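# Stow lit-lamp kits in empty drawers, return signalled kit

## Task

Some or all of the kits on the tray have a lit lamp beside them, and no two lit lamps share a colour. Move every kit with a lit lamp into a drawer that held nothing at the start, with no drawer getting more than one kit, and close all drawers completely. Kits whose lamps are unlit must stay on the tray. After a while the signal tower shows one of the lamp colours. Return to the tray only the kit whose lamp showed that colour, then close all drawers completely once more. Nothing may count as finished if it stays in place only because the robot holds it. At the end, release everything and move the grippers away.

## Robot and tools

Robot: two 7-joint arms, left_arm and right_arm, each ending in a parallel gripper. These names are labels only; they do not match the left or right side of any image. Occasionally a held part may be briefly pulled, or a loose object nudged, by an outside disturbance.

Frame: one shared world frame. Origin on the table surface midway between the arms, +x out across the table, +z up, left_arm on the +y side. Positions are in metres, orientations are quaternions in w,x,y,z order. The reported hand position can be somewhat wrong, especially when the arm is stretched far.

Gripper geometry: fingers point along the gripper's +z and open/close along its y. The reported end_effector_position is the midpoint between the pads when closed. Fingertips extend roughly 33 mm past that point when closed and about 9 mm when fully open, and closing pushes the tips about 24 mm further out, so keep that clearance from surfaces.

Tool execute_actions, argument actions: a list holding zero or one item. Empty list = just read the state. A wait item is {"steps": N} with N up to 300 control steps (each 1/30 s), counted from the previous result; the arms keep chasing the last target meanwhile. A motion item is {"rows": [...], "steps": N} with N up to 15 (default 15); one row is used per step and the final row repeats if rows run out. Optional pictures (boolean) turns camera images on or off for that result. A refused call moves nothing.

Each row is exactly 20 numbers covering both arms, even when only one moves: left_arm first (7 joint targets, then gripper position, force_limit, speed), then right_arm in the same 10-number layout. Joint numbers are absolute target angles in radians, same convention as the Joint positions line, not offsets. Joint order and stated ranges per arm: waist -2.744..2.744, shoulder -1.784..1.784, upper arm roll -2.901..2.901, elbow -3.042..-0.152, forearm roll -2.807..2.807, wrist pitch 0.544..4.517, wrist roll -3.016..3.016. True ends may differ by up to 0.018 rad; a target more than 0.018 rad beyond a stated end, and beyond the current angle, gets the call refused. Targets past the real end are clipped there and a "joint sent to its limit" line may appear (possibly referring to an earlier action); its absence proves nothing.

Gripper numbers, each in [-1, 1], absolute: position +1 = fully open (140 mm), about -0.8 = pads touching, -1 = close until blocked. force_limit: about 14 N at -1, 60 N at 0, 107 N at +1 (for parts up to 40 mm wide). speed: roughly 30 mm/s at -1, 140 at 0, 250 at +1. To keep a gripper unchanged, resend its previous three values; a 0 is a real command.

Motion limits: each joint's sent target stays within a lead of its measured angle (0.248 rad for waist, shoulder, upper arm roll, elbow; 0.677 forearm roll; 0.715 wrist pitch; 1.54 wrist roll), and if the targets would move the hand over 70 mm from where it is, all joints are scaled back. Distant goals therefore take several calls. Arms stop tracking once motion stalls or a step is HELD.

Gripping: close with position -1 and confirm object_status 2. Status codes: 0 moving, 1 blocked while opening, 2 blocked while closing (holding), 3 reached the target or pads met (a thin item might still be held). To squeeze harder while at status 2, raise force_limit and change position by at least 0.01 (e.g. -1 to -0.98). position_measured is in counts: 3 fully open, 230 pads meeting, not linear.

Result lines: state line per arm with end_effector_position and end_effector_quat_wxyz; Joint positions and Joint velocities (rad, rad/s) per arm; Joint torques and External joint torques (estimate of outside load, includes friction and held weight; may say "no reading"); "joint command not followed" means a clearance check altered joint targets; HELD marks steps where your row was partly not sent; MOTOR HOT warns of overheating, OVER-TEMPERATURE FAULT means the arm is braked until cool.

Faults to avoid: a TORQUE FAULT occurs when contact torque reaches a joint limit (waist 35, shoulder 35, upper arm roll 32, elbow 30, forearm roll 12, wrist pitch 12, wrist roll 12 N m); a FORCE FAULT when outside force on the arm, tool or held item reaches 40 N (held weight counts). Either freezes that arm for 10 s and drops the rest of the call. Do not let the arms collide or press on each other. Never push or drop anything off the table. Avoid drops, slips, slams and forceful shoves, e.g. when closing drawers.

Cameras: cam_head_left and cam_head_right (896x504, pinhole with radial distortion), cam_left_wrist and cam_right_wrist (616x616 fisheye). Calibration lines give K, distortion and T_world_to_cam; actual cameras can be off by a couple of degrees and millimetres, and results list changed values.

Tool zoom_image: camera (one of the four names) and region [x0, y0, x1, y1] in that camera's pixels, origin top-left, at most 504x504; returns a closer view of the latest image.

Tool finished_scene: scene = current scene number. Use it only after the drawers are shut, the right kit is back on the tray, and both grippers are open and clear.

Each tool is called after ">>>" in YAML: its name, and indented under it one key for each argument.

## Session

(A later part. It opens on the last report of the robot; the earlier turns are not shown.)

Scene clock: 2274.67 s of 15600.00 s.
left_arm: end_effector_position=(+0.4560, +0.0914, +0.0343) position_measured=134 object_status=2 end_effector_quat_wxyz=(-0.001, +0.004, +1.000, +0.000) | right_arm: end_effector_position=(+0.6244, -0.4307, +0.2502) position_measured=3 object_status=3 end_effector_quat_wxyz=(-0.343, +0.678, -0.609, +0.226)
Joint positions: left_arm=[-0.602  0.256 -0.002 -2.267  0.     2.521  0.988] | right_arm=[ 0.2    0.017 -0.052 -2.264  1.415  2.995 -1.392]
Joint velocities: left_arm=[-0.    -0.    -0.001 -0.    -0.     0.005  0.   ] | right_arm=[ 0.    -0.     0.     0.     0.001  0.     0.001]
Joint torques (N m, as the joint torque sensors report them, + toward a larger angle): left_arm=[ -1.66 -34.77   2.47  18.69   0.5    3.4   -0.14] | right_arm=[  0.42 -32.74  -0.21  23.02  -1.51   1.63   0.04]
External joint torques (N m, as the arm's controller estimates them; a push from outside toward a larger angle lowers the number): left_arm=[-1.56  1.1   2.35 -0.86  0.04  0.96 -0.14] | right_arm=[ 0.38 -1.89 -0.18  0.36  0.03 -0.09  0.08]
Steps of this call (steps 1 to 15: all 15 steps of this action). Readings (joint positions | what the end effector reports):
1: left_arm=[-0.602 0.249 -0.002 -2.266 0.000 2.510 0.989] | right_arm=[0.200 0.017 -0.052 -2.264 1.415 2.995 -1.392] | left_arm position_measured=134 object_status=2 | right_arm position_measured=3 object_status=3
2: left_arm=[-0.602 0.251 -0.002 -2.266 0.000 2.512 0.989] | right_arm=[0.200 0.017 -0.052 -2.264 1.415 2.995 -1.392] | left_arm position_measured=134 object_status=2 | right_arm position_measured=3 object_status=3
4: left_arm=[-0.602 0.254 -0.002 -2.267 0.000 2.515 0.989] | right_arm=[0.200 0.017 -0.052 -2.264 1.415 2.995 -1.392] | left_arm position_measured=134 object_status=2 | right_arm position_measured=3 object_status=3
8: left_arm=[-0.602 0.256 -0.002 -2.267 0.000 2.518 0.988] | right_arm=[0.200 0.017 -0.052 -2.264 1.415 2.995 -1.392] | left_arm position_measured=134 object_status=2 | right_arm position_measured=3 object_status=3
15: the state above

Essentially at the floor. Release and go close L3.

>>> execute_actions:
  actions:
    - {"rows":[[-0.604,0.259,0,-2.267,0,2.527,0.982,-1,0,-0.7,0.2,0.017,-0.05,-2.264,1.415,2.995,-1.392,1,0,0],[-0.604,0.259,0,-2.267,0,2.527,0.982,-1,0,-0.7,0.2,0.017,-0.05,-2.264,1.415,2.995,-1.392,1,0,0],[-0.604,0.259,0,-2.267,0,2.527,0.982,-1,0,-0.7,0.2,0.017,-0.05,-2.264,1.415,2.995,-1.392,1,0,0],[-0.604,0.259,0,-2.267,0,2.527,0.982,-1,0,-0.7,0.2,0.017,-0.05,-2.264,1.415,2.995,-1.392,1,0,0],[-0.604,0.259,0,-2.267,0,2.527,0.982,0.15,0,-0.5,0.2,0.017,-0.05,-2.264,1.415,2.995,-1.392,1,0,0]],"steps":15}
  pictures: false

>>> execute_actions:
  actions:
    - {"rows":[[-0.604,0.203,0,-2.259,0,2.45,0.982,0.15,0,-0.5,0.2,0.017,-0.05,-2.264,1.415,2.995,-1.392,1,0,0],[-0.604,0.203,0,-2.259,0,2.45,0.982,0.15,0,-0.5,0.2,0.017,-0.05,-2.264,1.415,2.995,-1.392,1,0,0],[-0.604,0.203,0,-2.259,0,2.45,0.982,0.15,0,-0.5,0.2,0.017,-0.05,-2.264,1.415,2.995,-1.392,1,0,0],[-0.604,0.203,0,-2.259,0,2.45,0.982,0.15,0,-0.5,0.2,0.017,-0.05,-2.264,1.415,2.995,-1.392,1,0,0],[-0.604,0.203,0,-2.259,0,2.45,0.982,0.15,0,-0.5,0.2,0.017,-0.05,-2.264,1.415,2.995,-1.392,1,0,0],[-0.604,0.203,0,-2.259,0,2.45,0.982,0.15,0,-0.5,0.2,0.017,-0.05,-2.264,1.415,2.995,-1.392,1,0,0],[-0.6,0.095,0,-2.22,0,2.31,0.99,0.15,0,-0.5,0.2,0.017,-0.05,-2.264,1.415,2.995,-1.392,1,0,0]],"steps":15}
  pictures: false

>>> execute_actions:
  actions:
    - {"rows":[[-0.5,-0.4,0,-2.73,0,2.4,1.2,-0.2,0,-0.5,0.2,0.017,-0.05,-2.264,1.415,2.995,-1.392,1,0,0]],"steps":15}
  pictures: false

>>> execute_actions:
  actions:
    - {"rows":[[0.45,-0.38,0,-2.8,0,2.65,2.18,-0.2,0,-0.5,0.2,0.017,-0.05,-2.264,1.415,2.995,-1.392,1,0,0]],"steps":15}
  pictures: false

>>> execute_actions:
  actions:
    - {"steps":15}
  pictures: false

>>> execute_actions:
  actions:
    - {"rows":[[0.47,-0.254,0,-2.859,0,3.05,2.18,-0.2,0,-0.5,0.2,0.017,-0.05,-2.264,1.415,2.995,-1.392,1,0,0]],"steps":15}
  pictures: false

>>> execute_actions:
  actions:
    - {"rows":[[0.468,-0.254,0,-2.859,0,3.12,2.18,-0.2,0,-0.5,0.2,0.017,-0.05,-2.264,1.415,2.995,-1.392,1,0,0],[0.468,-0.254,0,-2.859,0,3.12,2.18,-0.2,0,-0.5,0.2,0.017,-0.05,-2.264,1.415,2.995,-1.392,1,0,0],[0.468,-0.254,0,-2.859,0,3.12,2.18,-0.2,0,-0.5,0.2,0.017,-0.05,-2.264,1.415,2.995,-1.392,1,0,0],[0.468,-0.254,0,-2.859,0,3.12,2.18,-0.2,0,-0.5,0.2,0.017,-0.05,-2.264,1.415,2.995,-1.392,1,0,0],[0.468,-0.254,0,-2.859,0,3.12,2.18,-0.2,0,-0.5,0.2,0.017,-0.05,-2.264,1.415,2.995,-1.392,1,0,0],[0.462,-0.254,0,-2.859,0,3.18,2.18,-0.2,0,-0.5,0.2,0.017,-0.05,-2.264,1.415,2.995,-1.392,1,0,0],[0.462,-0.254,0,-2.859,0,3.18,2.18,-0.2,0,-0.5,0.2,0.017,-0.05,-2.264,1.415,2.995,-1.392,1,0,0],[0.462,-0.254,0,-2.859,0,3.18,2.18,-0.2,0,-0.5,0.2,0.017,-0.05,-2.264,1.415,2.995,-1.392,1,0,0],[0.456,-0.254,0,-2.859,0,3.18,2.18,-0.2,0,-0.5,0.2,0.017,-0.05,-2.264,1.415,2.995,-1.392,1,0,0],[0.456,-0.254,0,-2.859,0,3.22,2.18,-0.2,0,-0.5,0.2,0.017,-0.05,-2.264,1.415,2.995,-1.392,1,0,0],[0.456,-0.254,0,-2.859,0,3.22,2.18,-0.2,0,-0.5,0.2,0.017,-0.05,-2.264,1.415,2.995,-1.392,1,0,0],[0.45,-0.254,0,-2.859,0,3.22,2.18,-0.2,0,-0.5,0.2,0.017,-0.05,-2.264,1.415,2.995,-1.392,1,0,0],[0.444,-0.254,0,-2.859,0,3.22,2.18,-0.2,0,-0.5,0.2,0.017,-0.05,-2.264,1.415,2.995,-1.392,1,0,0]],"steps":15}
  pictures: false

>>> execute_actions:
  actions:
    - {"steps":20}
  pictures: false

>>> execute_actions:
  actions:
    - {"rows":[[0.445,-0.254,0,-2.859,0,3.22,2.18,-1,0.2,-0.5,0.2,0.017,-0.05,-2.264,1.415,2.995,-1.392,1,0,0]],"steps":15}

Scene clock: 2326.60 s of 15600.00 s.
left_arm: end_effector_position=(+0.4562, +0.0913, +0.0338) position_measured=110 object_status=0 end_effector_quat_wxyz=(-0.001, +0.004, +1.000, +0.000) | right_arm: end_effector_position=(+0.6244, -0.4307, +0.2502) position_measured=3 object_status=3 end_effector_quat_wxyz=(-0.343, +0.678, -0.609, +0.226)
Joint positions: left_arm=[-0.602  0.257 -0.002 -2.267  0.     2.523  0.988] | right_arm=[ 0.2    0.017 -0.052 -2.264  1.415  2.995 -1.392]
Joint velocities: left_arm=[-0.002  0.    -0.    -0.001  0.001 -0.     0.   ] | right_arm=[-0.001 -0.     0.001 -0.002  0.001 -0.001 -0.001]
Joint torques (N m, as the joint torque sensors report them, + toward a larger angle): left_arm=[ -1.47 -34.69   2.08  19.36   0.62   3.13  -0.21] | right_arm=[  0.38 -32.43  -0.26  23.05  -1.52   1.56  -0.02]
External joint torques (N m, as the arm's controller estimates them; a push from outside toward a larger angle lowers the number): left_arm=[-1.43  1.03  1.91 -0.1   0.16  0.7  -0.21] | right_arm=[ 0.35 -1.53 -0.22  0.4   0.01 -0.17  0.02]
Steps of this call (steps 1 to 15: the robot went on to your last target; steps 16 to 90: nothing new was sent; then 48.43 s passed at rest; steps 91 to 105: all 15 steps of this action). Readings (joint positions | what the end effector reports):
91: left_arm=[-0.602 0.256 -0.002 -2.267 0.000 2.522 0.988] | right_arm=[0.200 0.017 -0.052 -2.264 1.415 2.995 -1.392] | left_arm position_measured=134 object_status=2 | right_arm position_measured=3 object_status=3
92: left_arm=[-0.602 0.256 -0.002 -2.267 0.000 2.522 0.988] | right_arm=[0.200 0.017 -0.052 -2.264 1.415 2.995 -1.392] | left_arm position_measured=134 object_status=2 | right_arm position_measured=3 object_status=3
94: left_arm=[-0.602 0.256 -0.002 -2.267 0.000 2.522 0.988] | right_arm=[0.200 0.017 -0.052 -2.264 1.415 2.995 -1.392] | left_arm position_measured=134 object_status=2 | right_arm position_measured=3 object_status=3
98: left_arm=[-0.602 0.257 -0.002 -2.267 0.000 2.522 0.988] | right_arm=[0.200 0.017 -0.052 -2.264 1.415 2.995 -1.392] | left_arm position_measured=121 object_status=0 | right_arm position_measured=3 object_status=3
105: the state above

Scene clock: 2327.10 s of 15600.00 s.
left_arm: end_effector_position=(+0.4671, +0.0842, +0.1281) position_measured=110 object_status=3 end_effector_quat_wxyz=(+0.015, +0.004, +1.000, -0.010) | right_arm: end_effector_position=(+0.6244, -0.4307, +0.2502) position_measured=3 object_status=3 end_effector_quat_wxyz=(-0.343, +0.678, -0.609, +0.226)
Joint positions: left_arm=[-0.602  0.091 -0.002 -2.216  0.     2.344  0.988] | right_arm=[ 0.2    0.017 -0.052 -2.264  1.415  2.995 -1.392]
Joint velocities: left_arm=[ 0.001  0.006 -0.    -0.019  0.    -0.177 -0.001] | right_arm=[-0.     0.001 -0.    -0.001 -0.001 -0.     0.   ]
Joint torques (N m, as the joint torque sensors report them, + toward a larger angle): left_arm=[  0.64 -31.42   1.8   19.79   0.63   1.92   0.09] | right_arm=[  0.35 -32.61  -0.28  23.02  -1.56   1.67   0.05]
External joint torques (N m, as the arm's controller estimates them; a push from outside toward a larger angle lowers the number): left_arm=[ 0.6   0.37  1.69 -1.88  0.05 -0.58  0.1 ] | right_arm=[ 0.36 -1.77 -0.21  0.4  -0.03 -0.06  0.1 ]
Steps of this call (steps 1 to 15: all 15 steps of this action). Readings (joint positions | what the end effector reports):
1: left_arm=[-0.602 0.250 -0.002 -2.268 0.000 2.510 0.988] | right_arm=[0.200 0.017 -0.052 -2.264 1.415 2.995 -1.392] | left_arm position_measured=110 object_status=0 | right_arm position_measured=3 object_status=3
2: left_arm=[-0.602 0.238 -0.002 -2.268 0.000 2.499 0.988] | right_arm=[0.200 0.017 -0.052 -2.264 1.415 2.995 -1.392] | left_arm position_measured=110 object_status=0 | right_arm position_measured=3 object_status=3
4: left_arm=[-0.602 0.217 -0.002 -2.262 0.000 2.485 0.988] | right_arm=[0.200 0.017 -0.052 -2.264 1.415 2.995 -1.392] | left_arm position_measured=110 object_status=3 | right_arm position_measured=3 object_status=3
8: left_arm=[-0.602 0.165 -0.002 -2.250 0.000 2.420 0.988] | right_arm=[0.200 0.017 -0.052 -2.264 1.415 2.995 -1.392] | left_arm position_measured=110 object_status=3 | right_arm position_measured=3 object_status=3
15: the state above

Scene clock: 2327.60 s of 15600.00 s.
left_arm: end_effector_position=(+0.3606, +0.2053, +0.1392) position_measured=154 object_status=0 end_effector_quat_wxyz=(+0.027, +0.033, +0.999, -0.014) | right_arm: end_effector_position=(+0.6244, -0.4307, +0.2502) position_measured=3 object_status=3 end_effector_quat_wxyz=(-0.343, +0.678, -0.609, +0.226)
Joint positions: left_arm=[-0.503 -0.396  0.003 -2.727  0.001  2.391  1.15 ] | right_arm=[ 0.2    0.017 -0.052 -2.264  1.415  2.995 -1.392]
Joint velocities: left_arm=[-0.002 -0.018 -0.002 -0.027  0.001  0.024  0.14 ] | right_arm=[ 0.001  0.     0.     0.001  0.001 -0.     0.   ]
Joint torques (N m, as the joint torque sensors report them, + toward a larger angle): left_arm=[  0.07 -17.12  -1.85  20.76   0.7    3.53   0.36] | right_arm=[  0.2  -32.95  -0.34  23.08  -1.51   1.65   0.05]
External joint torques (N m, as the arm's controller estimates them; a push from outside toward a larger angle lowers the number): left_arm=[ 0.14 -1.22 -1.41 -1.62  0.11  0.89  0.37] | right_arm=[ 0.07 -2.06 -0.41  0.39  0.03 -0.06  0.1 ]
Steps of this call (steps 1 to 15: all 15 steps of this action). Readings (joint positions | what the end effector reports):
1: left_arm=[-0.588 0.054 -0.010 -2.268 0.001 2.355 1.004] | right_arm=[0.200 0.017 -0.052 -2.264 1.415 2.995 -1.392] | left_arm position_measured=110 object_status=0 | right_arm position_measured=3 object_status=3
2: left_arm=[-0.570 -0.007 -0.011 -2.337 0.001 2.359 1.020] | right_arm=[0.200 0.017 -0.052 -2.264 1.415 2.995 -1.392] | left_arm position_measured=114 object_status=0 | right_arm position_measured=3 object_status=3
4: left_arm=[-0.533 -0.147 -0.004 -2.478 0.001 2.370 1.050] | right_arm=[0.200 0.017 -0.052 -2.264 1.415 2.995 -1.392] | left_arm position_measured=123 object_status=0 | right_arm position_measured=3 object_status=3
8: left_arm=[-0.504 -0.359 0.003 -2.679 0.001 2.382 1.101] | right_arm=[0.200 0.017 -0.052 -2.264 1.415 2.995 -1.392] | left_arm position_measured=141 object_status=0 | right_arm position_measured=3 object_status=3
15: the state above

Scene clock: 2328.10 s of 15600.00 s.
left_arm: end_effector_position=(+0.4204, +0.4982, +0.1307) position_measured=154 object_status=3 end_effector_quat_wxyz=(+0.094, -0.008, +0.995, +0.024) | right_arm: end_effector_position=(+0.6244, -0.4307, +0.2502) position_measured=3 object_status=3 end_effector_quat_wxyz=(-0.343, +0.678, -0.609, +0.226)
Joint positions: left_arm=[ 0.243 -0.383 -0.001 -2.793  0.001  2.605  1.809] | right_arm=[ 0.2    0.017 -0.052 -2.264  1.415  2.995 -1.392]
Joint velocities: left_arm=[ 1.448 -0.001  0.071 -0.009  0.002  0.15   0.753] | right_arm=[ 0.     0.001 -0.001  0.002  0.    -0.    -0.   ]
Joint torques (N m, as the joint torque sensors report them, + toward a larger angle): left_arm=[ -5.2  -14.    -3.43  18.36   0.55   3.31   0.53] | right_arm=[  0.34 -32.58  -0.35  23.17  -1.54   1.62   0.02]
External joint torques (N m, as the arm's controller estimates them; a push from outside toward a larger angle lowers the number): left_arm=[ 0.7   1.94  0.59 -2.01  0.01  0.68  0.55] | right_arm=[ 0.33 -1.68 -0.3   0.45  0.   -0.11  0.07]
Steps of this call (steps 1 to 15: all 15 steps of this action). Readings (joint positions | what the end effector reports):
1: left_arm=[-0.469 -0.396 -0.009 -2.736 0.001 2.420 1.215] | right_arm=[0.200 0.017 -0.052 -2.264 1.415 2.995 -1.392] | left_arm position_measured=154 object_status=0 | right_arm position_measured=3 object_status=3
2: left_arm=[-0.421 -0.394 -0.010 -2.748 0.001 2.446 1.278] | right_arm=[0.200 0.017 -0.052 -2.264 1.415 2.995 -1.392] | left_arm position_measured=154 object_status=3 | right_arm position_measured=3 object_status=3
4: left_arm=[-0.321 -0.389 -0.007 -2.767 0.001 2.489 1.392] | right_arm=[0.200 0.017 -0.052 -2.264 1.415 2.995 -1.392] | left_arm position_measured=154 object_status=3 | right_arm position_measured=3 object_status=3
8: left_arm=[-0.117 -0.384 -0.003 -2.786 0.001 2.549 1.580] | right_arm=[0.200 0.017 -0.052 -2.264 1.415 2.995 -1.392] | left_arm position_measured=154 object_status=3 | right_arm position_measured=3 object_status=3
15: the state above

Scene clock: 2328.60 s of 15600.00 s.
left_arm: end_effector_position=(+0.3970, +0.5840, +0.1339) position_measured=154 object_status=3 end_effector_quat_wxyz=(+0.100, +0.033, +0.993, +0.054) | right_arm: end_effector_position=(+0.6244, -0.4307, +0.2502) position_measured=3 object_status=3 end_effector_quat_wxyz=(-0.343, +0.678, -0.609, +0.226)
Joint positions: left_arm=[ 0.447 -0.382  0.003 -2.798  0.001  2.644  2.101] | right_arm=[ 0.2    0.017 -0.052 -2.264  1.415  2.995 -1.392]
Joint velocities: left_arm=[ 0.002 -0.001 -0.003  0.001 -0.001  0.013  0.24 ] | right_arm=[ 0.001  0.002 -0.    -0.     0.001  0.001  0.001]
Joint torques (N m, as the joint torque sensors report them, + toward a larger angle): left_arm=[  0.44 -14.46  -1.77  20.04   0.61   3.68   0.51] | right_arm=[  0.34 -32.35  -0.3   23.1   -1.55   1.65   0.02]
External joint torques (N m, as the arm's controller estimates them; a push from outside toward a larger angle lowers the number): left_arm=[ 0.46  1.28 -1.38 -1.31  0.05  0.78  0.52] | right_arm=[ 0.16 -1.61 -0.42  0.51 -0.02 -0.05  0.07]
Steps of this call (steps 1 to 15: the robot went on to your last target). Readings (joint positions | what the end effector reports):
1: left_arm=[0.294 -0.383 -0.001 -2.794 0.001 2.611 1.838] | right_arm=[0.200 0.017 -0.052 -2.264 1.415 2.995 -1.392] | left_arm position_measured=154 object_status=3 | right_arm position_measured=3 object_status=3
2: left_arm=[0.344 -0.383 -0.000 -2.794 0.001 2.617 1.872] | right_arm=[0.200 0.017 -0.052 -2.264 1.415 2.995 -1.392] | left_arm position_measured=154 object_status=3 | right_arm position_measured=3 object_status=3
4: left_arm=[0.409 -0.382 0.005 -2.796 0.001 2.627 1.931] | right_arm=[0.200 0.017 -0.052 -2.264 1.415 2.995 -1.392] | left_arm position_measured=154 object_status=3 | right_arm position_measured=3 object_status=3
8: left_arm=[0.443 -0.382 0.005 -2.798 0.001 2.637 2.017] | right_arm=[0.200 0.017 -0.052 -2.264 1.415 2.995 -1.392] | left_arm position_measured=154 object_status=3 | right_arm position_measured=3 object_status=3
15: the state above

Scene clock: 2329.10 s of 15600.00 s.
left_arm: end_effector_position=(+0.4336, +0.6124, +0.1177) position_measured=154 object_status=3 end_effector_quat_wxyz=(+0.180, +0.052, +0.976, +0.107) | right_arm: end_effector_position=(+0.6244, -0.4307, +0.2502) position_measured=3 object_status=3 end_effector_quat_wxyz=(-0.343, +0.678, -0.609, +0.226)
Joint positions: left_arm=[ 0.467 -0.256  0.001 -2.859  0.001  3.025  2.159] | right_arm=[ 0.2    0.017 -0.052 -2.264  1.415  2.995 -1.392]
Joint velocities: left_arm=[-0.    -0.001  0.001  0.     0.     0.128  0.046] | right_arm=[-0.     0.     0.    -0.001 -0.001  0.    -0.002]
Joint torques (N m, as the joint torque sensors report them, + toward a larger angle): left_arm=[  0.81 -16.14  -1.21  18.52   0.47   4.     0.39] | right_arm=[  0.08 -32.31   0.02  22.8   -1.48   1.57   0.05]
External joint torques (N m, as the arm's controller estimates them; a push from outside toward a larger angle lowers the number): left_arm=[ 0.83  1.66 -0.94 -0.46  0.03  0.85  0.38] | right_arm=[ 0.02 -1.43  0.02  0.14  0.06 -0.15  0.09]
Steps of this call (steps 1 to 15: all 15 steps of this action). Readings (joint positions | what the end effector reports):
1: left_arm=[0.451 -0.361 0.001 -2.807 0.001 2.711 2.108] | right_arm=[0.200 0.017 -0.052 -2.264 1.415 2.995 -1.392] | left_arm position_measured=154 object_status=3 | right_arm position_measured=3 object_status=3
2: left_arm=[0.457 -0.327 0.001 -2.819 0.001 2.774 2.115] | right_arm=[0.200 0.017 -0.052 -2.264 1.415 2.995 -1.392] | left_arm position_measured=154 object_status=3 | right_arm position_measured=3 object_status=3
4: left_arm=[0.463 -0.280 0.001 -2.845 0.001 2.861 2.126] | right_arm=[0.200 0.017 -0.052 -2.264 1.415 2.995 -1.392] | left_arm position_measured=154 object_status=3 | right_arm position_measured=3 object_status=3
8: left_arm=[0.467 -0.256 0.001 -2.859 0.001 2.960 2.143] | right_arm=[0.200 0.017 -0.052 -2.264 1.415 2.995 -1.392] | left_arm position_measured=154 object_status=3 | right_arm position_measured=3 object_status=3
15: the state above

Scene clock: 2329.60 s of 15600.00 s.
left_arm: end_effector_position=(+0.4717, +0.6226, +0.1549) position_measured=154 object_status=3 end_effector_quat_wxyz=(+0.249, +0.064, +0.955, +0.147) | right_arm: end_effector_position=(+0.6244, -0.4307, +0.2502) position_measured=3 object_status=3 end_effector_quat_wxyz=(-0.343, +0.678, -0.609, +0.226)
Joint positions: left_arm=[ 0.45  -0.255  0.001 -2.86   0.001  3.191  2.171] | right_arm=[ 0.2    0.017 -0.052 -2.264  1.415  2.995 -1.392]
Joint velocities: left_arm=[-0.054  0.    -0.001  0.001  0.     0.155  0.01 ] | right_arm=[ 0.  0.  0. -0.  0.  0.  0.]
Joint torques (N m, as the joint torque sensors report them, + toward a larger angle): left_arm=[ -2.23 -17.48  -1.03  18.69   0.42   4.04   0.39] | right_arm=[  0.05 -32.91  -0.17  23.07  -1.5    1.64   0.  ]
External joint torques (N m, as the arm's controller estimates them; a push from outside toward a larger angle lowers the number): left_arm=[-2.78  0.47 -1.4  -0.37  0.09  0.75  0.38] | right_arm=[ 0.03 -2.03 -0.13  0.42  0.03 -0.09  0.04]
Steps of this call (steps 1 to 15: all 15 steps of this action). Readings (joint positions | what the end effector reports):
1: left_arm=[0.467 -0.255 0.001 -2.860 0.001 3.040 2.161] | right_arm=[0.200 0.017 -0.052 -2.264 1.415 2.995 -1.392] | left_arm position_measured=154 object_status=3 | right_arm position_measured=3 object_status=3
2: left_arm=[0.467 -0.255 0.001 -2.860 0.001 3.053 2.162] | right_arm=[0.200 0.017 -0.052 -2.264 1.415 2.995 -1.392] | left_arm position_measured=154 object_status=3 | right_arm position_measured=3 object_status=3
4: left_arm=[0.467 -0.255 0.001 -2.860 0.001 3.074 2.164] | right_arm=[0.200 0.017 -0.052 -2.264 1.415 2.995 -1.392] | left_arm position_measured=154 object_status=3 | right_arm position_measured=3 object_status=3
8: left_arm=[0.466 -0.255 0.001 -2.860 0.001 3.123 2.167] | right_arm=[0.200 0.017 -0.052 -2.264 1.415 2.995 -1.392] | left_arm position_measured=154 object_status=3 | right_arm position_measured=3 object_status=3
15: the state above

Scene clock: 2330.27 s of 15600.00 s.
left_arm: end_effector_position=(+0.4772, +0.6234, +0.1611) position_measured=154 object_status=3 end_effector_quat_wxyz=(+0.259, +0.067, +0.951, +0.152) | right_arm: end_effector_position=(+0.6244, -0.4307, +0.2502) position_measured=3 object_status=3 end_effector_quat_wxyz=(-0.343, +0.678, -0.609, +0.226)
Joint positions: left_arm=[ 0.447 -0.255  0.001 -2.86   0.001  3.215  2.173] | right_arm=[ 0.2    0.017 -0.052 -2.264  1.415  2.995 -1.392]
Joint velocities: left_arm=[-0.003  0.001  0.    -0.    -0.     0.002 -0.   ] | right_arm=[ 0.001 -0.001  0.001 -0.001  0.002 -0.001 -0.   ]
Joint torques (N m, as the joint torque sensors report them, + toward a larger angle): left_arm=[ -2.66 -17.41  -0.83  19.49   0.53   4.27   0.48] | right_arm=[  0.2  -32.45  -0.24  23.33  -1.54   1.57   0.03]
External joint torques (N m, as the arm's controller estimates them; a push from outside toward a larger angle lowers the number): left_arm=[-2.6   0.69 -0.51  0.19  0.08  0.89  0.47] | right_arm=[ 0.18 -1.49 -0.2   0.64 -0.01 -0.15  0.07]
Steps of this call (steps 1 to 20: the robot went on to your last target). Readings (joint positions | what the end effector reports):
1: left_arm=[0.449 -0.255 0.001 -2.860 0.001 3.195 2.171] | right_arm=[0.200 0.017 -0.052 -2.264 1.415 2.995 -1.392] | left_arm position_measured=154 object_status=3 | right_arm position_measured=3 object_status=3
2: left_arm=[0.448 -0.255 0.001 -2.860 0.001 3.199 2.171] | right_arm=[0.200 0.017 -0.052 -2.264 1.415 2.995 -1.392] | left_arm position_measured=154 object_status=3 | right_arm position_measured=3 object_status=3
4: left_arm=[0.447 -0.255 0.001 -2.860 0.001 3.205 2.171] | right_arm=[0.200 0.017 -0.052 -2.264 1.415 2.995 -1.392] | left_arm position_measured=154 object_status=3 | right_arm position_measured=3 object_status=3
8: left_arm=[0.447 -0.255 0.001 -2.860 0.001 3.211 2.172] | right_arm=[0.200 0.017 -0.052 -2.264 1.415 2.995 -1.392] | left_arm position_measured=154 object_status=3 | right_arm position_measured=3 object_status=3
20: the state above

Scene clock: 2330.77 s of 15600.00 s.
left_arm: end_effector_position=(+0.4776, +0.6225, +0.1612) position_measured=193 object_status=0 end_effector_quat_wxyz=(+0.259, +0.068, +0.951, +0.152) | right_arm: end_effector_position=(+0.6244, -0.4307, +0.2502) position_measured=3 object_status=3 end_effector_quat_wxyz=(-0.343, +0.678, -0.609, +0.226)
Joint positions: left_arm=[ 0.446 -0.255  0.001 -2.86   0.001  3.216  2.173] | right_arm=[ 0.2    0.017 -0.052 -2.264  1.415  2.995 -1.392]
Joint velocities: left_arm=[ 0.    -0.002  0.    -0.001  0.001 -0.    -0.001] | right_arm=[-0.    -0.001  0.001  0.001 -0.001 -0.001  0.001]
Joint torques (N m, as the joint torque sensors report them, + toward a larger angle): left_arm=[ -1.12 -17.12  -0.24  19.83   0.42   4.15   0.46] | right_arm=[  0.14 -32.39  -0.13  22.99  -1.51   1.61   0.01]
External joint torques (N m, as the arm's controller estimates them; a push from outside toward a larger angle lowers the number): left_arm=[-1.14  1.   -0.02  0.6  -0.01  0.77  0.45] | right_arm=[ 0.08 -1.4  -0.13  0.29  0.03 -0.11  0.06]
Steps of this call (steps 1 to 15: all 15 steps of this action). Readings (joint positions | what the end effector reports):
1: left_arm=[0.447 -0.255 0.001 -2.860 0.001 3.215 2.173] | right_arm=[0.200 0.017 -0.052 -2.264 1.415 2.995 -1.392] | left_arm position_measured=154 object_status=0 | right_arm position_measured=3 object_status=3
2: left_arm=[0.447 -0.255 0.001 -2.860 0.001 3.215 2.173] | right_arm=[0.200 0.017 -0.052 -2.264 1.415 2.995 -1.392] | left_arm position_measured=158 object_status=0 | right_arm position_measured=3 object_status=3
4: left_arm=[0.447 -0.255 0.001 -2.860 0.001 3.216 2.173] | right_arm=[0.200 0.017 -0.052 -2.264 1.415 2.995 -1.392] | left_arm position_measured=167 object_status=0 | right_arm position_measured=3 object_status=3
8: left_arm=[0.446 -0.255 0.001 -2.860 0.001 3.216 2.173] | right_arm=[0.200 0.017 -0.052 -2.264 1.415 2.995 -1.392] | left_arm position_measured=186 object_status=0 | right_arm position_measured=3 object_status=3
15: the state above
camera_calibration (this result's frames):
cam_left_wrist: T_world_to_cam=[[0.214412, 0.911958, 0.3498, -0.718288], [0.548964, -0.408728, 0.729096, -0.112172], [0.807878, 0.0357004, -0.588268, -0.122683], [0, 0, 0, 1]] pos_world=[0.314701, 0.613581, 0.260871]
cam_right_wrist: T_world_to_cam=[[-0.683737, -0.0236339, -0.729345, 0.596409], [-0.419502, 0.830543, 0.366356, 0.519284], [0.597095, 0.556452, -0.577788, 0.187612], [0, 0, 0, 1]] pos_world=[0.513605, -0.52159, 0.353145]

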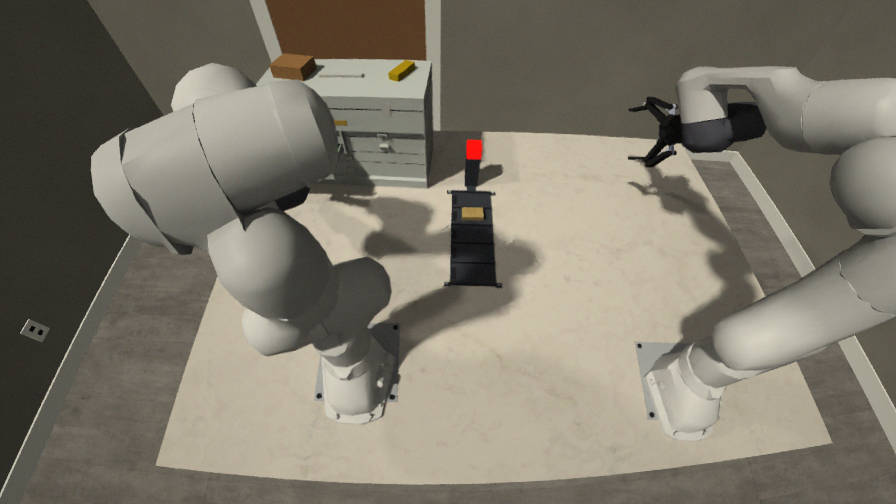

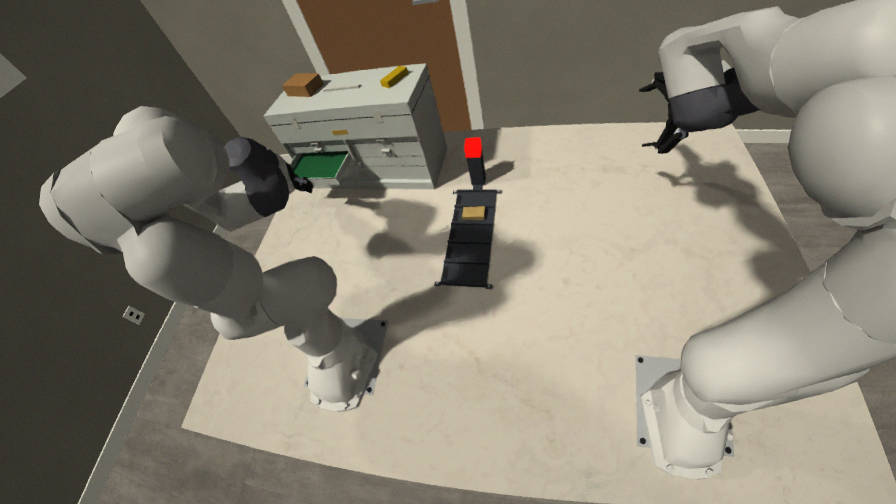

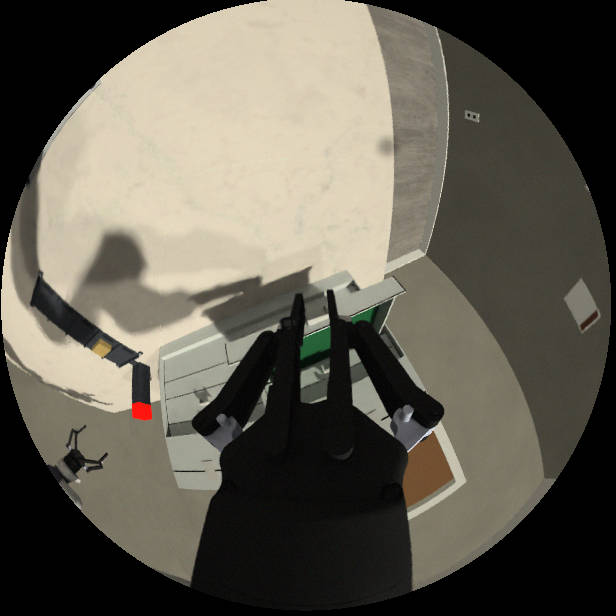

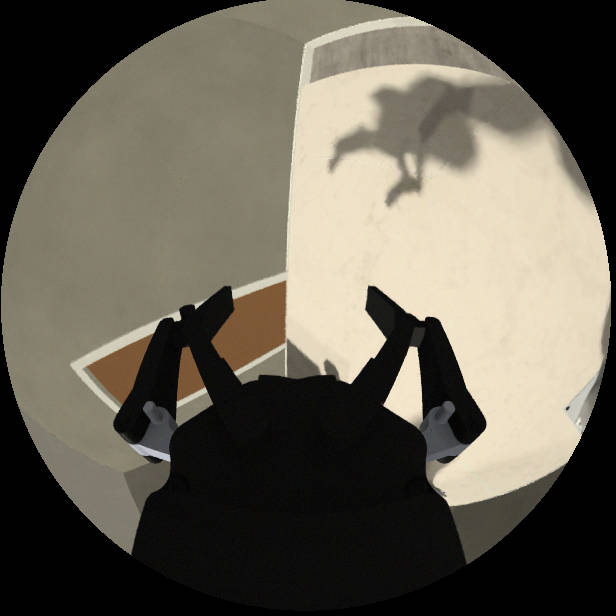

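>>> execute_actions:
  actions:
    - {"rows":[[0.434,-0.22,0,-2.8252,0,3.217,2.17,-1,0.2,-0.5,0.2,0.017,-0.05,-2.264,1.415,2.995,-1.392,1,0,0],[0.434,-0.22,0,-2.8252,0,3.217,2.17,-1,0.2,-0.5,0.2,0.017,-0.05,-2.264,1.415,2.995,-1.392,1,0,0],[0.434,-0.22,0,-2.8252,0,3.217,2.17,-1,0.2,-0.5,0.2,0.017,-0.05,-2.264,1.415,2.995,-1.392,1,0,0],[0.434,-0.22,0,-2.8252,0,3.217,2.17,-1,0.2,-0.5,0.2,0.017,-0.05,-2.264,1.415,2.995,-1.392,1,0,0],[0.434,-0.22,0,-2.8252,0,3.217,2.17,-1,0.2,-0.5,0.2,0.017,-0.05,-2.264,1.415,2.995,-1.392,1,0,0],[0.421,-0.181,0,-2.784,0,3.212,2.15,-1,0.2,-0.5,0.2,0.017,-0.05,-2.264,1.415,2.995,-1.392,1,0,0],[0.421,-0.181,0,-2.784,0,3.212,2.15,-1,0.2,-0.5,0.2,0.017,-0.05,-2.264,1.415,2.995,-1.392,1,0,0],[0.421,-0.181,0,-2.784,0,3.212,2.15,-1,0.2,-0.5,0.2,0.017,-0.05,-2.264,1.415,2.995,-1.392,1,0,0],[0.421,-0.181,0,-2.784,0,3.212,2.15,-1,0.2,-0.5,0.2,0.017,-0.05,-2.264,1.415,2.995,-1.392,1,0,0],[0.421,-0.181,0,-2.784,0,3.212,2.15,-1,0.2,-0.5,0.2,0.017,-0.05,-2.264,1.415,2.995,-1.392,1,0,0],[0.408,-0.143,0,-2.743,0,3.207,2.135,-1,0.2,-0.5,0.2,0.017,-0.05,-2.264,1.415,2.995,-1.392,1,0,0]],"steps":15}
  pictures: false

>>> execute_actions:
  actions:
    - {"rows":[[0.396,-0.107,0,-2.701,0,3.2,2.122,-1,0.2,-0.5,0.2,0.017,-0.05,-2.264,1.415,2.995,-1.392,1,0,0],[0.396,-0.107,0,-2.701,0,3.2,2.122,-1,0.2,-0.5,0.2,0.017,-0.05,-2.264,1.415,2.995,-1.392,1,0,0],[0.396,-0.107,0,-2.701,0,3.2,2.122,-1,0.2,-0.5,0.2,0.017,-0.05,-2.264,1.415,2.995,-1.392,1,0,0],[0.396,-0.107,0,-2.701,0,3.2,2.122,-1,0.2,-0.5,0.2,0.017,-0.05,-2.264,1.415,2.995,-1.392,1,0,0],[0.396,-0.107,0,-2.701,0,3.2,2.122,-1,0.2,-0.5,0.2,0.017,-0.05,-2.264,1.415,2.995,-1.392,1,0,0],[0.384,-0.0718,0,-2.6588,0,3.192,2.11,-1,0.2,-0.5,0.2,0.017,-0.05,-2.264,1.415,2.995,-1.392,1,0,0],[0.384,-0.0718,0,-2.6588,0,3.192,2.11,-1,0.2,-0.5,0.2,0.017,-0.05,-2.264,1.415,2.995,-1.392,1,0,0],[0.384,-0.0718,0,-2.6588,0,3.192,2.11,-1,0.2,-0.5,0.2,0.017,-0.05,-2.264,1.415,2.995,-1.392,1,0,0],[0.384,-0.0718,0,-2.6588,0,3.192,2.11,-1,0.2,-0.5,0.2,0.017,-0.05,-2.264,1.415,2.995,-1.392,1,0,0],[0.384,-0.0718,0,-2.6588,0,3.192,2.11,-1,0.2,-0.5,0.2,0.017,-0.05,-2.264,1.415,2.995,-1.392,1,0,0],[0.373,-0.037,0,-2.615,0,3.183,2.098,-1,0.2,-0.5,0.2,0.017,-0.05,-2.264,1.415,2.995,-1.392,1,0,0]],"steps":15}
  pictures: false

>>> execute_actions:
  actions:
    - {"rows":[[0.3625,-0.0023,0,-2.5717,0,3.173,2.085,-1,0.2,-0.5,0.2,0.017,-0.05,-2.264,1.415,2.995,-1.392,1,0,0],[0.3625,-0.0023,0,-2.5717,0,3.173,2.085,-1,0.2,-0.5,0.2,0.017,-0.05,-2.264,1.415,2.995,-1.392,1,0,0],[0.3625,-0.0023,0,-2.5717,0,3.173,2.085,-1,0.2,-0.5,0.2,0.017,-0.05,-2.264,1.415,2.995,-1.392,1,0,0],[0.3625,-0.0023,0,-2.5717,0,3.173,2.085,-1,0.2,-0.5,0.2,0.017,-0.05,-2.264,1.415,2.995,-1.392,1,0,0],[0.3625,-0.0023,0,-2.5717,0,3.173,2.085,-1,0.2,-0.5,0.2,0.017,-0.05,-2.264,1.415,2.995,-1.392,1,0,0],[0.352,0.031,0,-2.53,0,3.165,2.075,-1,0.2,-0.5,0.2,0.017,-0.05,-2.264,1.415,2.995,-1.392,1,0,0],[0.352,0.031,0,-2.53,0,3.165,2.075,-1,0.2,-0.5,0.2,0.017,-0.05,-2.264,1.415,2.995,-1.392,1,0,0],[0.352,0.031,0,-2.53,0,3.165,2.075,-1,0.2,-0.5,0.2,0.017,-0.05,-2.264,1.415,2.995,-1.392,1,0,0],[0.352,0.031,0,-2.53,0,3.165,2.075,-1,0.2,-0.5,0.2,0.017,-0.05,-2.264,1.415,2.995,-1.392,1,0,0],[0.352,0.031,0,-2.53,0,3.165,2.075,-1,0.2,-0.5,0.2,0.017,-0.05,-2.264,1.415,2.995,-1.392,1,0,0],[0.345,0.054,0,-2.5,0,3.158,2.068,-1,0.2,-0.5,0.2,0.017,-0.05,-2.264,1.415,2.995,-1.392,1,0,0]],"steps":15}
  pictures: false

>>> execute_actions:
  actions:
    - {"rows":[[0.341,0.071,0,-2.479,0,3.155,2.066,-1,0.2,-0.5,0.2,0.017,-0.05,-2.264,1.415,2.995,-1.392,1,0,0]],"steps":15}
  pictures: false

>>> execute_actions:
  actions:
    - {"rows":[[0.344,0.062,0,-2.488,0,3.155,2.075,-0.2,0.2,-0.5,0.2,0.017,-0.05,-2.264,1.415,2.995,-1.392,1,0,0]],"steps":14}
  pictures: false

>>> execute_actions:
  actions:
    - {"rows":[[0.3645,-0.0023,0,-2.5717,0,3.178,2.09,-0.2,0.2,-0.5,0.2,0.017,-0.05,-2.264,1.415,2.995,-1.392,1,0,0],[0.3645,-0.0023,0,-2.5717,0,3.178,2.09,-0.2,0.2,-0.5,0.2,0.017,-0.05,-2.264,1.415,2.995,-1.392,1,0,0],[0.3645,-0.0023,0,-2.5717,0,3.178,2.09,-0.2,0.2,-0.5,0.2,0.017,-0.05,-2.264,1.415,2.995,-1.392,1,0,0],[0.3645,-0.0023,0,-2.5717,0,3.178,2.09,-0.2,0.2,-0.5,0.2,0.017,-0.05,-2.264,1.415,2.995,-1.392,1,0,0],[0.3645,-0.0023,0,-2.5717,0,3.178,2.09,-0.2,0.2,-0.5,0.2,0.017,-0.05,-2.264,1.415,2.995,-1.392,1,0,0],[0.41,-0.143,0,-2.743,0,3.21,2.12,-0.2,0.2,-0.5,0.2,0.017,-0.05,-2.264,1.415,2.995,-1.392,1,0,0]],"steps":15}

Scene clock: 2389.23 s of 15600.00 s.
left_arm: end_effector_position=(+0.5176, +0.6208, +0.1607) position_measured=193 object_status=2 end_effector_quat_wxyz=(+0.263, +0.075, +0.951, +0.145) | right_arm: end_effector_position=(+0.6244, -0.4307, +0.2502) position_measured=3 object_status=3 end_effector_quat_wxyz=(-0.343, +0.678, -0.609, +0.226)
Joint positions: left_arm=[ 0.411 -0.15   0.    -2.751  0.     3.212  2.153] | right_arm=[ 0.2    0.017 -0.052 -2.264  1.415  2.995 -1.392]
Joint velocities: left_arm=[-0.024  0.073  0.     0.081 -0.    -0.009 -0.05 ] | right_arm=[ 0.001 -0.001 -0.     0.001 -0.    -0.     0.   ]
Joint torques (N m, as the joint torque sensors report them, + toward a larger angle): left_arm=[ -0.7  -20.18  -0.15  19.54   0.55   2.92  -0.1 ] | right_arm=[  0.16 -32.94  -0.29  23.17  -1.49   1.59   0.03]
External joint torques (N m, as the arm's controller estimates them; a push from outside toward a larger angle lowers the number): left_arm=[-1.09  2.3  -0.43  0.84  0.21 -0.43 -0.1 ] | right_arm=[ 0.04 -1.81 -0.35  0.35  0.06 -0.13  0.07]
Steps of this call (steps 1 to 15: the robot went on to your last target; steps 16 to 90: nothing new was sent; then 54.97 s passed at rest; steps 91 to 105: all 15 steps of this action). Readings (joint positions | what the end effector reports):
91: left_arm=[0.443 -0.248 0.001 -2.853 0.001 3.216 2.173] | right_arm=[0.200 0.017 -0.052 -2.264 1.415 2.995 -1.392] | left_arm position_measured=193 object_status=2 | right_arm position_measured=3 object_status=3
92: left_arm=[0.440 -0.239 0.001 -2.844 0.001 3.216 2.173] | right_arm=[0.200 0.017 -0.052 -2.264 1.415 2.995 -1.392] | left_arm position_measured=193 object_status=2 | right_arm position_measured=3 object_status=3
94: left_arm=[0.437 -0.229 0.001 -2.834 0.001 3.216 2.173] | right_arm=[0.200 0.017 -0.052 -2.264 1.415 2.995 -1.392] | left_arm position_measured=193 object_status=2 | right_arm position_measured=3 object_status=3
98: left_arm=[0.426 -0.197 0.000 -2.801 0.000 3.215 2.168] | right_arm=[0.200 0.017 -0.052 -2.264 1.415 2.995 -1.392] | left_arm position_measured=193 object_status=2 | right_arm position_measured=3 object_status=3
105: the state above

Scene clock: 2389.73 s of 15600.00 s.
left_arm: end_effector_position=(+0.5620, +0.6185, +0.1601) position_measured=193 object_status=2 end_effector_quat_wxyz=(+0.268, +0.075, +0.951, +0.136) | right_arm: end_effector_position=(+0.6244, -0.4307, +0.2502) position_measured=3 object_status=3 end_effector_quat_wxyz=(-0.343, +0.678, -0.609, +0.226)
Joint positions: left_arm=[ 0.377 -0.043  0.001 -2.624  0.     3.191  2.119] | right_arm=[ 0.2    0.017 -0.052 -2.264  1.415  2.995 -1.392]
Joint velocities: left_arm=[-0.02   0.066  0.     0.085  0.001 -0.027 -0.049] | right_arm=[-0.001  0.002  0.002 -0.    -0.    -0.001  0.001]
Joint torques (N m, as the joint torque sensors report them, + toward a larger angle): left_arm=[ -1.58 -25.3   -0.11  20.4    0.61   2.99  -0.16] | right_arm=[  0.26 -32.6   -0.09  23.11  -1.57   1.59   0.03]
External joint torques (N m, as the arm's controller estimates them; a push from outside toward a larger angle lowers the number): left_arm=[-1.94  1.25 -0.46  1.42  0.23 -0.37 -0.16] | right_arm=[ 0.22 -1.9  -0.07  0.56 -0.05 -0.12  0.07]
Steps of this call (steps 1 to 15: all 15 steps of this action). Readings (joint positions | what the end effector reports):
1: left_arm=[0.408 -0.141 0.001 -2.740 0.000 3.210 2.150] | right_arm=[0.200 0.017 -0.052 -2.264 1.415 2.995 -1.392] | left_arm position_measured=193 object_status=2 | right_arm position_measured=3 object_status=3
2: left_arm=[0.404 -0.129 0.001 -2.727 0.000 3.209 2.148] | right_arm=[0.200 0.017 -0.052 -2.264 1.415 2.995 -1.392] | left_arm position_measured=193 object_status=2 | right_arm position_measured=3 object_status=3
4: left_arm=[0.400 -0.117 0.001 -2.713 0.000 3.207 2.143] | right_arm=[0.200 0.017 -0.052 -2.264 1.415 2.995 -1.392] | left_arm position_measured=193 object_status=2 | right_arm position_measured=3 object_status=3
8: left_arm=[0.390 -0.086 0.001 -2.677 0.000 3.201 2.134] | right_arm=[0.200 0.017 -0.052 -2.264 1.415 2.995 -1.392] | left_arm position_measured=193 object_status=2 | right_arm position_measured=3 object_status=3
15: the state above

Scene clock: 2390.23 s of 15600.00 s.
left_arm: end_effector_position=(+0.6017, +0.6163, +0.1594) position_measured=193 object_status=2 end_effector_quat_wxyz=(+0.271, +0.073, +0.951, +0.128) | right_arm: end_effector_position=(+0.6244, -0.4307, +0.2502) position_measured=3 object_status=3 end_effector_quat_wxyz=(-0.343, +0.678, -0.609, +0.226)
Joint positions: left_arm=[ 0.349  0.049  0.001 -2.507  0.     3.166  2.089] | right_arm=[ 0.2    0.017 -0.052 -2.264  1.415  2.995 -1.392]
Joint velocities: left_arm=[-0.012  0.044  0.001  0.063 -0.001 -0.023 -0.037] | right_arm=[-0.001  0.     0.001  0.001  0.002  0.001 -0.   ]
Joint torques (N m, as the joint torque sensors report them, + toward a larger angle): left_arm=[ -2.07 -28.29  -0.65  20.     0.66   2.92  -0.45] | right_arm=[  0.13 -32.79  -0.09  23.16  -1.55   1.61   0.01]
External joint torques (N m, as the arm's controller estimates them; a push from outside toward a larger angle lowers the number): left_arm=[-2.53  1.55 -1.16  0.44  0.26 -0.45 -0.45] | right_arm=[ 0.06 -1.83 -0.1   0.44 -0.01 -0.11  0.05]
Steps of this call (steps 1 to 15: all 15 steps of this action). Readings (joint positions | what the end effector reports):
1: left_arm=[0.374 -0.034 0.001 -2.613 0.000 3.187 2.116] | right_arm=[0.200 0.017 -0.052 -2.264 1.415 2.995 -1.392] | left_arm position_measured=193 object_status=2 | right_arm position_measured=3 object_status=3
2: left_arm=[0.370 -0.023 0.001 -2.599 0.000 3.185 2.114] | right_arm=[0.200 0.017 -0.052 -2.264 1.415 2.995 -1.392] | left_arm position_measured=193 object_status=2 | right_arm position_measured=3 object_status=3
4: left_arm=[0.367 -0.011 0.001 -2.584 0.000 3.182 2.109] | right_arm=[0.200 0.017 -0.052 -2.264 1.415 2.995 -1.392] | left_arm position_measured=193 object_status=2 | right_arm position_measured=3 object_status=3
8: left_arm=[0.358 0.018 0.001 -2.548 0.000 3.175 2.101] | right_arm=[0.200 0.017 -0.052 -2.264 1.415 2.995 -1.392] | left_arm position_measured=193 object_status=2 | right_arm position_measured=3 object_status=3
15: the state above

Scene clock: 2390.73 s of 15600.00 s.
left_arm: end_effector_position=(+0.6079, +0.6160, +0.1590) position_measured=193 object_status=2 end_effector_quat_wxyz=(+0.271, +0.071, +0.952, +0.126) | right_arm: end_effector_position=(+0.6244, -0.4307, +0.2502) position_measured=3 object_status=3 end_effector_quat_wxyz=(-0.343, +0.678, -0.609, +0.226)
Joint positions: left_arm=[ 0.345  0.064  0.001 -2.485  0.     3.154  2.079] | right_arm=[ 0.2    0.017 -0.052 -2.264  1.415  2.995 -1.392]
Joint velocities: left_arm=[-0.    -0.001 -0.001  0.003 -0.001 -0.003 -0.006] | right_arm=[-0.002 -0.001 -0.002  0.001 -0.001  0.    -0.001]
Joint torques (N m, as the joint torque sensors report them, + toward a larger angle): left_arm=[ -3.3  -25.16  -0.34  22.12   0.72   3.75  -0.39] | right_arm=[  0.21 -32.8    0.03  23.21  -1.51   1.63   0.05]
External joint torques (N m, as the arm's controller estimates them; a push from outside toward a larger angle lowers the number): left_arm=[-3.26  4.95 -0.38  1.98  0.24  0.36 -0.39] | right_arm=[ 0.48 -1.74  0.37  0.45  0.02 -0.14  0.1 ]
Steps of this call (steps 1 to 15: all 15 steps of this action). Readings (joint positions | what the end effector reports):
1: left_arm=[0.348 0.054 0.001 -2.501 0.000 3.164 2.087] | right_arm=[0.200 0.017 -0.052 -2.264 1.415 2.995 -1.392] | left_arm position_measured=193 object_status=2 | right_arm position_measured=3 object_status=3
2: left_arm=[0.346 0.059 0.001 -2.494 0.000 3.163 2.086] | right_arm=[0.200 0.017 -0.052 -2.264 1.415 2.995 -1.392] | left_arm position_measured=193 object_status=2 | right_arm position_measured=3 object_status=3
4: left_arm=[0.345 0.063 0.001 -2.488 0.000 3.160 2.084] | right_arm=[0.200 0.017 -0.052 -2.264 1.415 2.995 -1.392] | left_arm position_measured=193 object_status=2 | right_arm position_measured=3 object_status=3
8: left_arm=[0.345 0.064 0.001 -2.486 0.000 3.156 2.081] | right_arm=[0.200 0.017 -0.052 -2.264 1.415 2.995 -1.392] | left_arm position_measured=193 object_status=2 | right_arm position_measured=3 object_status=3
15: the state above

Scene clock: 2391.20 s of 15600.00 s.
left_arm: end_effector_position=(+0.6073, +0.6159, +0.1588) position_measured=154 object_status=0 end_effector_quat_wxyz=(+0.270, +0.071, +0.952, +0.125) | right_arm: end_effector_position=(+0.6244, -0.4307, +0.2502) position_measured=3 object_status=3 end_effector_quat_wxyz=(-0.343, +0.678, -0.609, +0.226)
Joint positions: left_arm=[ 0.345  0.062  0.001 -2.487  0.     3.154  2.079] | right_arm=[ 0.2    0.017 -0.052 -2.264  1.415  2.995 -1.392]
Joint velocities: left_arm=[-0.    -0.     0.001  0.001 -0.001 -0.    -0.   ] | right_arm=[-0.001 -0.002  0.002 -0.     0.     0.    -0.   ]
Joint torques (N m, as the joint torque sensors report them, + toward a larger angle): left_arm=[ -1.71 -30.09  -0.21  18.69   0.64   3.66  -0.09] | right_arm=[  0.63 -32.45  -0.25  23.21  -1.57   1.64   0.05]
External joint torques (N m, as the arm's controller estimates them; a push from outside toward a larger angle lowers the number): left_arm=[-1.8  -0.14 -0.35 -1.36  0.17  0.29 -0.09] | right_arm=[ 0.58 -1.45 -0.24  0.46 -0.03 -0.09  0.1 ]
Steps of this call (steps 1 to 14: all 14 steps of this action). Readings (joint positions | what the end effector reports):
1: left_arm=[0.345 0.063 0.001 -2.486 0.000 3.154 2.079] | right_arm=[0.200 0.017 -0.052 -2.264 1.415 2.995 -1.392] | left_arm position_measured=193 object_status=0 | right_arm position_measured=3 object_status=3
2: left_arm=[0.345 0.062 0.001 -2.487 0.000 3.154 2.079] | right_arm=[0.200 0.017 -0.052 -2.264 1.415 2.995 -1.392] | left_arm position_measured=193 object_status=0 | right_arm position_measured=3 object_status=3
4: left_arm=[0.345 0.062 0.001 -2.487 0.000 3.154 2.079] | right_arm=[0.200 0.017 -0.052 -2.264 1.415 2.995 -1.392] | left_arm position_measured=180 object_status=0 | right_arm position_measured=3 object_status=3
8: left_arm=[0.345 0.062 0.001 -2.487 0.000 3.154 2.079] | right_arm=[0.200 0.017 -0.052 -2.264 1.415 2.995 -1.392] | left_arm position_measured=162 object_status=0 | right_arm position_measured=3 object_status=3
14: the state above

Scene clock: 2391.70 s of 15600.00 s.
left_arm: end_effector_position=(+0.5199, +0.6193, +0.1577) position_measured=154 object_status=3 end_effector_quat_wxyz=(+0.263, +0.053, +0.954, +0.136) | right_arm: end_effector_position=(+0.6244, -0.4307, +0.2502) position_measured=3 object_status=3 end_effector_quat_wxyz=(-0.343, +0.678, -0.609, +0.226)
Joint positions: left_arm=[ 0.407 -0.139  0.001 -2.739  0.001  3.2    2.102] | right_arm=[ 0.2    0.017 -0.052 -2.264  1.415  2.995 -1.392]
Joint velocities: left_arm=[ 0.001 -0.021  0.    -0.033 -0.001  0.034  0.036] | right_arm=[ 0.002 -0.001  0.001  0.     0.    -0.     0.002]
Joint torques (N m, as the joint torque sensors report them, + toward a larger angle): left_arm=[  0.81 -23.01   0.42  18.01   0.43   4.16   0.54] | right_arm=[ -0.09 -32.92  -0.28  23.15  -1.57   1.62   0.02]
External joint torques (N m, as the arm's controller estimates them; a push from outside toward a larger angle lowers the number): left_arm=[ 0.82 -1.05  0.59 -1.44 -0.02  0.8   0.54] | right_arm=[-0.2  -1.96 -0.33  0.45 -0.03 -0.09  0.06]
Steps of this call (steps 1 to 15: all 15 steps of this action). Readings (joint positions | what the end effector reports):
1: left_arm=[0.348 0.048 -0.000 -2.506 0.000 3.158 2.080] | right_arm=[0.200 0.017 -0.052 -2.264 1.415 2.995 -1.392] | left_arm position_measured=154 object_status=0 | right_arm position_measured=3 object_status=3
2: left_arm=[0.352 0.031 -0.000 -2.529 0.000 3.161 2.080] | right_arm=[0.200 0.017 -0.052 -2.264 1.415 2.995 -1.392] | left_arm position_measured=154 object_status=3 | right_arm position_measured=3 object_status=3
4: left_arm=[0.358 0.012 -0.000 -2.554 0.000 3.165 2.081] | right_arm=[0.200 0.017 -0.052 -2.264 1.415 2.995 -1.392] | left_arm position_measured=154 object_status=3 | right_arm position_measured=3 object_status=3
8: left_arm=[0.391 -0.095 -0.002 -2.686 0.001 3.184 2.090] | right_arm=[0.200 0.017 -0.052 -2.264 1.415 2.995 -1.392] | left_arm position_measured=154 object_status=3 | right_arm position_measured=3 object_status=3
15: the state above
camera_calibration (this result's frames):
cam_left_wrist: T_world_to_cam=[[0.194104, 0.929484, 0.313662, -0.717826], [0.550986, -0.367842, 0.749071, -0.1637], [0.811627, 0.027426, -0.583532, -0.15637], [0, 0, 0, 1]] pos_world=[0.356443, 0.61128, 0.25653]
cam_right_wrist: T_world_to_cam=[[-0.683737, -0.0236339, -0.729346, 0.596409], [-0.419502, 0.830543, 0.366356, 0.519284], [0.597095, 0.556453, -0.577788, 0.187612], [0, 0, 0, 1]] pos_world=[0.513605, -0.52159, 0.353145]

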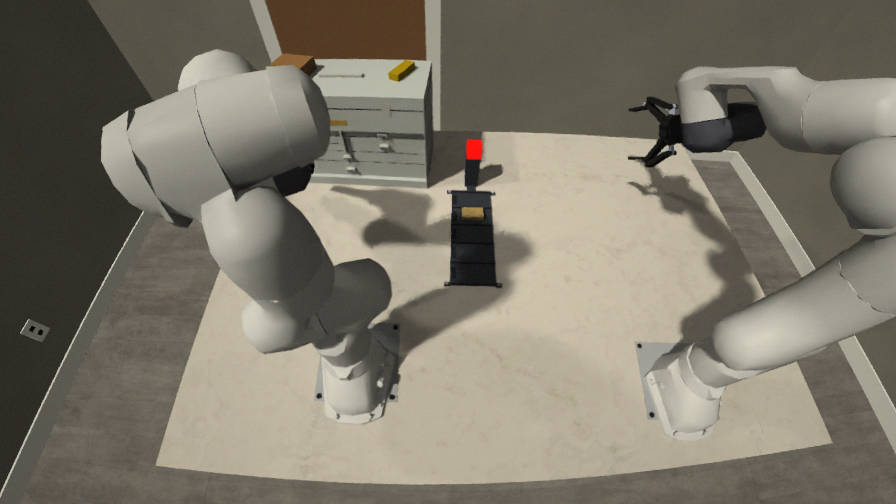

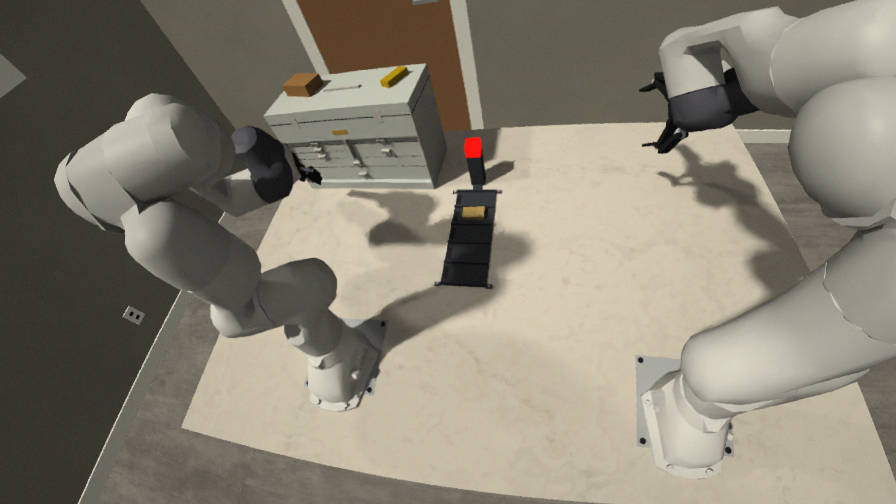

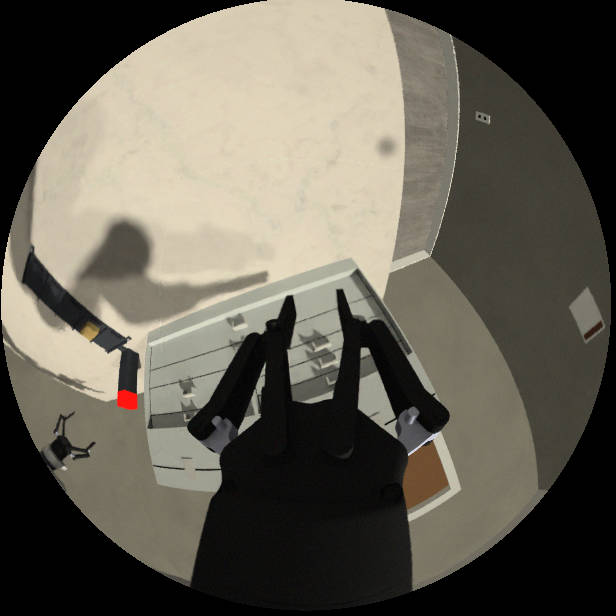

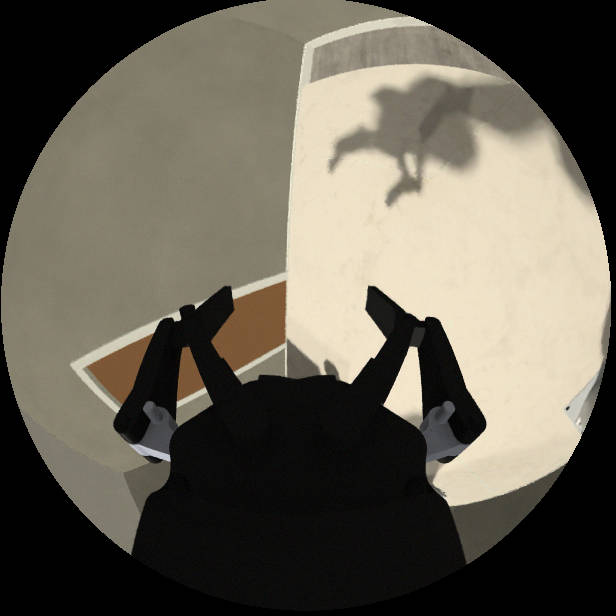

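>>> finished_scene:
  scene: 1

The scene is finished: the task was done.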